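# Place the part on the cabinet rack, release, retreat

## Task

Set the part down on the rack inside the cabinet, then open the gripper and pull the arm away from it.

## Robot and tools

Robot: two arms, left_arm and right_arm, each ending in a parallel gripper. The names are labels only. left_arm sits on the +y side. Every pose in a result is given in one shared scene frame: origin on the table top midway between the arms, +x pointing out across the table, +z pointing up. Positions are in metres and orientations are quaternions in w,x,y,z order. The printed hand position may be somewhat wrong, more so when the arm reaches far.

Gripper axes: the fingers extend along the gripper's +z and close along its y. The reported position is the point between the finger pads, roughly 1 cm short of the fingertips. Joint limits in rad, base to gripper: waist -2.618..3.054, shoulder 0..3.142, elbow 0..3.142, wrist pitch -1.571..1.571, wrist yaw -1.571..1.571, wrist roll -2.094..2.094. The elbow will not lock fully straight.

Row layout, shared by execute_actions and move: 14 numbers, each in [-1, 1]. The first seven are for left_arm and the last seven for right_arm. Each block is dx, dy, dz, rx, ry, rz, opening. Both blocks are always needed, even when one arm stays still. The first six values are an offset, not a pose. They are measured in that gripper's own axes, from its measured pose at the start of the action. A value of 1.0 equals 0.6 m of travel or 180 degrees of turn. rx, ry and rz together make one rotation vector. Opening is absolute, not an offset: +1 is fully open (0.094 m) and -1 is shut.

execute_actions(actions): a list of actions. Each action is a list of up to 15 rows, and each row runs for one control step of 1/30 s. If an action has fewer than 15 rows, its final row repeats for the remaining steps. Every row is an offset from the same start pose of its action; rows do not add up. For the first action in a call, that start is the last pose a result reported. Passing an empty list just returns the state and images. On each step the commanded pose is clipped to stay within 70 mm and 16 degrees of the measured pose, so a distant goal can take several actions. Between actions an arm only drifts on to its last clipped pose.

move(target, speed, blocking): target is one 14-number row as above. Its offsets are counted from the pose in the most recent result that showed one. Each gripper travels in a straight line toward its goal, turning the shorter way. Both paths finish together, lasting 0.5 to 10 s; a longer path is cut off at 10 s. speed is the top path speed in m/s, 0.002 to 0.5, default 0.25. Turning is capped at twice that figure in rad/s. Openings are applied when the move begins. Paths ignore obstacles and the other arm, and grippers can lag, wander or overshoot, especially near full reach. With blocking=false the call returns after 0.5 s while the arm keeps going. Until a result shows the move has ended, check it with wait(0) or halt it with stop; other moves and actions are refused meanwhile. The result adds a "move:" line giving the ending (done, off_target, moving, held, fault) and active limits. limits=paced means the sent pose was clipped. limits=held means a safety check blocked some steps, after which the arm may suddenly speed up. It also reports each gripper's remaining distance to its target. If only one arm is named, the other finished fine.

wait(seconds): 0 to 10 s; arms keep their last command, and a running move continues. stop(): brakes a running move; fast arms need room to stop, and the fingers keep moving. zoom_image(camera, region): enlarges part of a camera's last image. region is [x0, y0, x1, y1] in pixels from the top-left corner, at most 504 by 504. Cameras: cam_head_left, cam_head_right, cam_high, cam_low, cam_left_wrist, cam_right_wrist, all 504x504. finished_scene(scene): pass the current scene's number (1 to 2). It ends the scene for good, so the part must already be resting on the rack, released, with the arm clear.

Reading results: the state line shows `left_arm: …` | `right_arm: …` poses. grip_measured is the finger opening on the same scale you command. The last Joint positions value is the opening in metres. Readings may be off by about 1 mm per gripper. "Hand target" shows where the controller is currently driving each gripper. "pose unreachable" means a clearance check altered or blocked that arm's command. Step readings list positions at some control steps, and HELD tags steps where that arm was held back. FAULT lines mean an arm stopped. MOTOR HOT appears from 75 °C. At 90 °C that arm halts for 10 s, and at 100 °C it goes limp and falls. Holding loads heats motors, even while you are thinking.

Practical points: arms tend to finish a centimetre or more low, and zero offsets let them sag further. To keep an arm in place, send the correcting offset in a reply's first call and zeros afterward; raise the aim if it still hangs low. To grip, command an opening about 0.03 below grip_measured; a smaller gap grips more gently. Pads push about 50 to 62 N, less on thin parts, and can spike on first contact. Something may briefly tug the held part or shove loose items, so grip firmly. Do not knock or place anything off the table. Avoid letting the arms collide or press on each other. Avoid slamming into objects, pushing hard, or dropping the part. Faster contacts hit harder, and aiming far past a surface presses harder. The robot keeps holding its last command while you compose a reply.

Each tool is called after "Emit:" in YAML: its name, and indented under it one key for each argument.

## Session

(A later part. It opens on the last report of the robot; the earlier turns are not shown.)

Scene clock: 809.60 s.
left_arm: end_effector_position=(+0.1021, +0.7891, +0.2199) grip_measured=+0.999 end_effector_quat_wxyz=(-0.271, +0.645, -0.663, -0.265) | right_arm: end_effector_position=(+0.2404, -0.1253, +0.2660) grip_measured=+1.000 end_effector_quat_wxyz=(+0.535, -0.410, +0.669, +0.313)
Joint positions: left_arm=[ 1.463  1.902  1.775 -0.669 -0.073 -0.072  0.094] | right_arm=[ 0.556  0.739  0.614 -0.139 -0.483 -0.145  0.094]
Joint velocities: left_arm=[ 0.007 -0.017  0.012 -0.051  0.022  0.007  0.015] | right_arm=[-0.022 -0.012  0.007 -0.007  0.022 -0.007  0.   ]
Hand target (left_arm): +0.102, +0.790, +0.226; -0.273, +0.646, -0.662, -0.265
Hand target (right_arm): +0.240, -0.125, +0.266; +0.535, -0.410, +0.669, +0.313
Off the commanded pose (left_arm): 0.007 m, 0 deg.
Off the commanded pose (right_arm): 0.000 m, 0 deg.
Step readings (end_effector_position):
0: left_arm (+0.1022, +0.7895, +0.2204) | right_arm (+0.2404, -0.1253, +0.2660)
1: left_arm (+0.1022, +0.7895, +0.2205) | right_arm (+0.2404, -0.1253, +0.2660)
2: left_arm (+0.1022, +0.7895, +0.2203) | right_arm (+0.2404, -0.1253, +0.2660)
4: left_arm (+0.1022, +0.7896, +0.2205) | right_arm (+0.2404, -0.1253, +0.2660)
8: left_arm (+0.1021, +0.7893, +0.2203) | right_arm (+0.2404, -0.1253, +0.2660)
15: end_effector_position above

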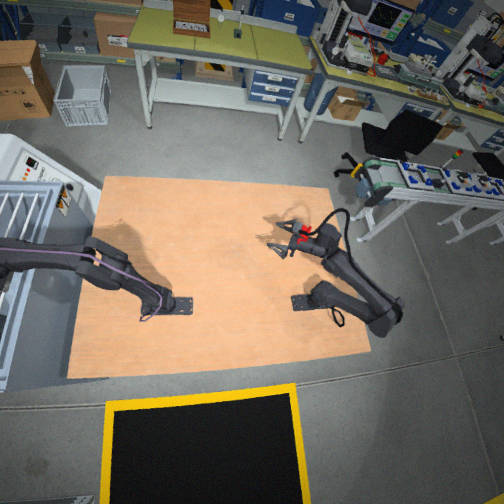

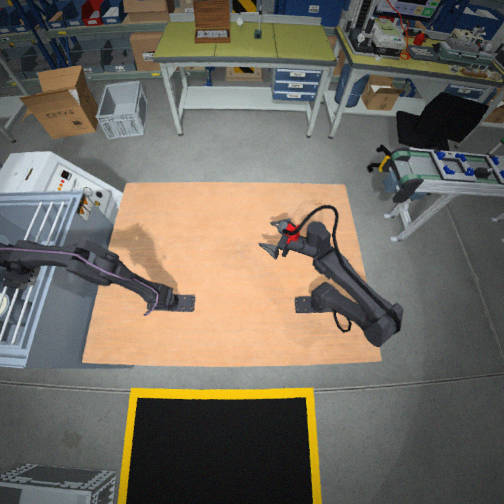

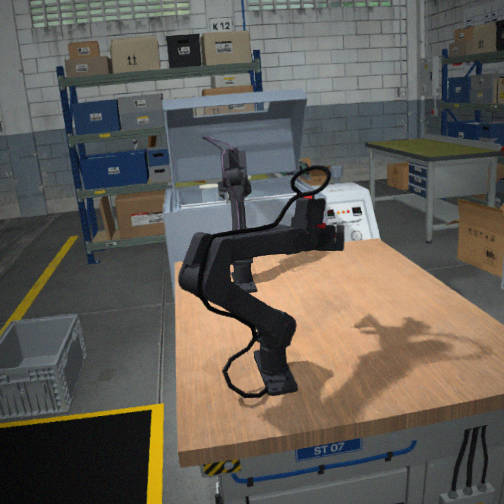

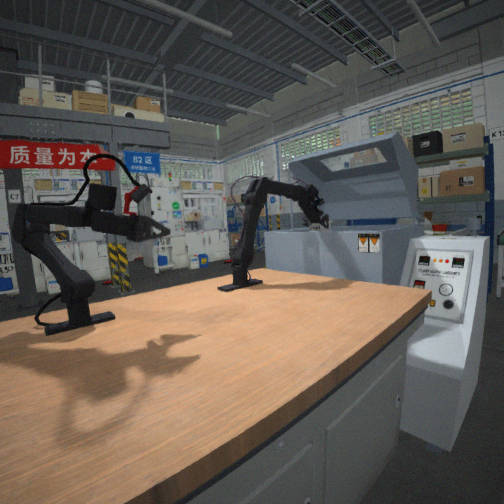

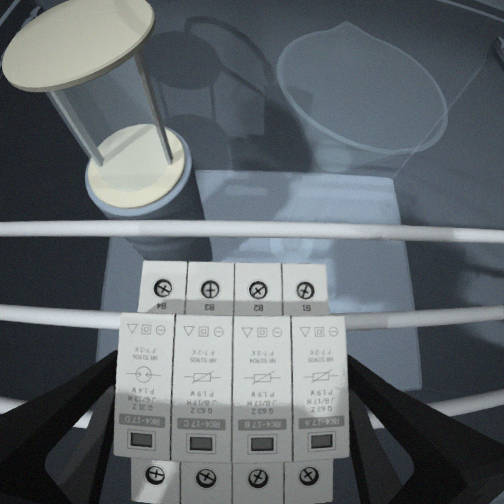

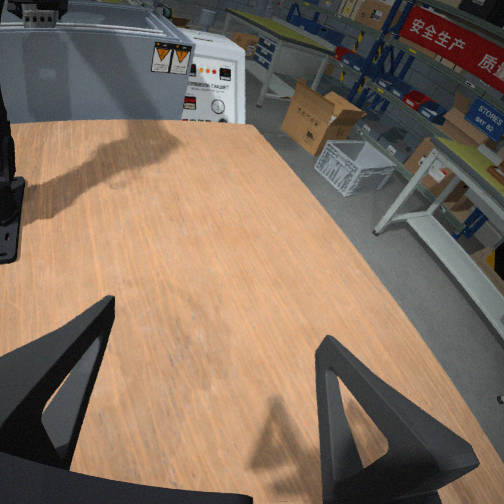

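Emit:
move:
  target: [0.24,0.012,-0.47,0,-0.08,0,1,0,0,0,0,0,0,1]
  speed: 0.35

Scene clock: 821.83 s.
left_arm: end_effector_position=(+0.0880, +0.4909, +0.3239) grip_measured=+1.000 end_effector_quat_wxyz=(-0.358, +0.605, -0.624, -0.341) | right_arm: end_effector_position=(+0.2404, -0.1253, +0.2660) grip_measured=+1.000 end_effector_quat_wxyz=(+0.535, -0.410, +0.669, +0.313)
Joint positions: left_arm=[ 1.156  0.744  1.169 -0.997 -0.339 -0.22   0.094] | right_arm=[ 0.556  0.739  0.614 -0.139 -0.483 -0.145  0.094]
Joint velocities: left_arm=[ 0.012 -0.007  0.002  0.022 -0.081 -0.037  0.   ] | right_arm=[-0.022  0.007 -0.007  0.066  0.007 -0.022  0.   ]
Hand target (left_arm): +0.087, +0.489, +0.326; -0.354, +0.607, -0.624, -0.343
Hand target (right_arm): +0.240, -0.125, +0.266; +0.535, -0.410, +0.669, +0.313
Off the commanded pose (left_arm): 0.005 m, 1 deg.
Off the commanded pose (right_arm): 0.000 m, 0 deg.
move: done

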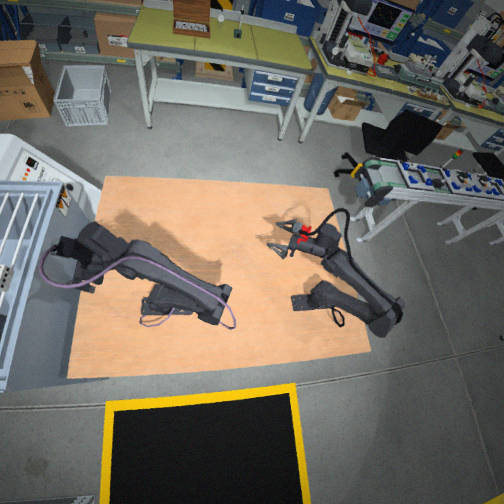

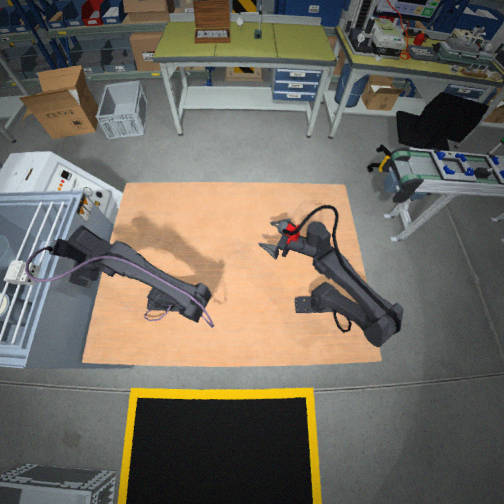

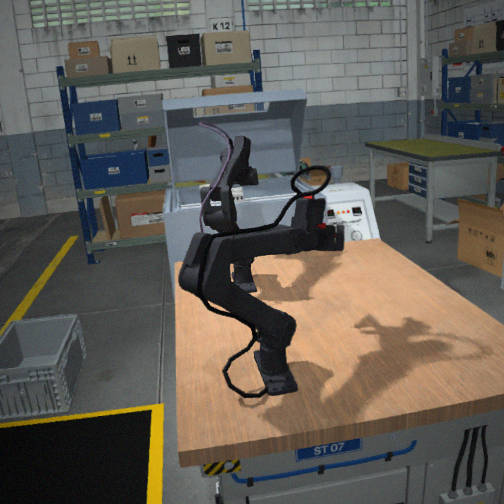

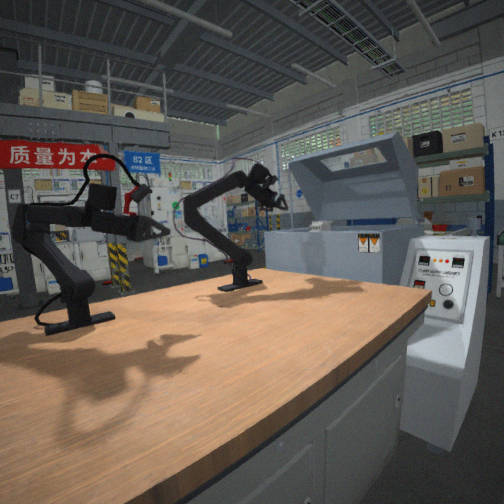

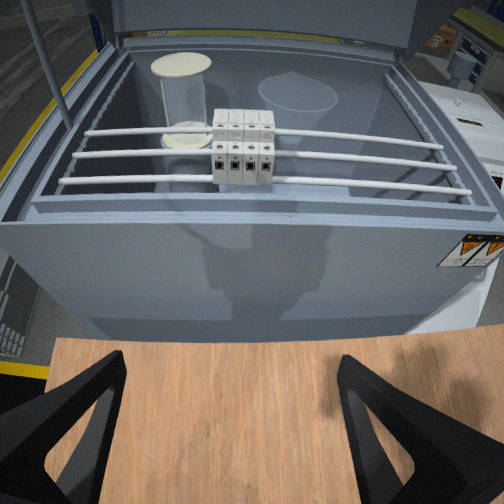

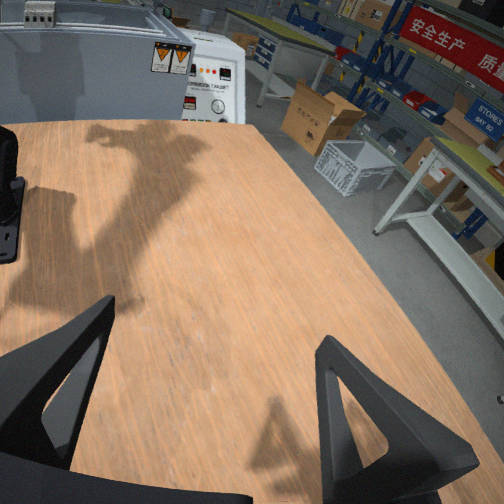

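Emit:
zoom_image:
  camera: "cam_left_wrist"
  region: [170, 90, 320, 210]

Emit:
zoom_image:
  camera: "cam_head_right"
  region: [0, 220, 90, 320]

Region (170, 90, 320, 210) of cam_left_wrist's 504x504 image, scaled by 3.360, with more detail than that image has; it fills the top 403 rows of this view, and the rest is white.

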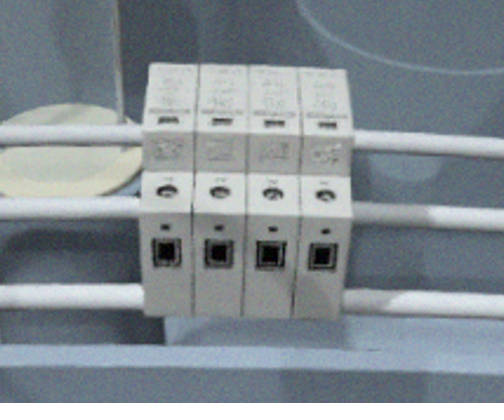

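Region (0, 220, 90, 320) of cam_head_right's 504x504 image, scaled by 5.040, with more detail than that image has; it fills the left 454 columns of this view, and the rest is white.

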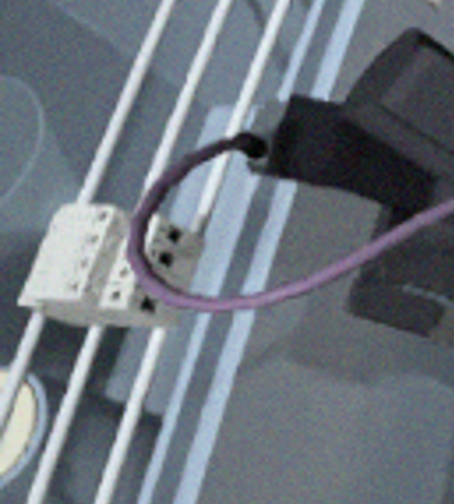

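The part is resting level across the first two rods, the gripper is open, and the arm is clear.

Emit:
finished_scene:
  scene: 2

The scene is finished: the task was done.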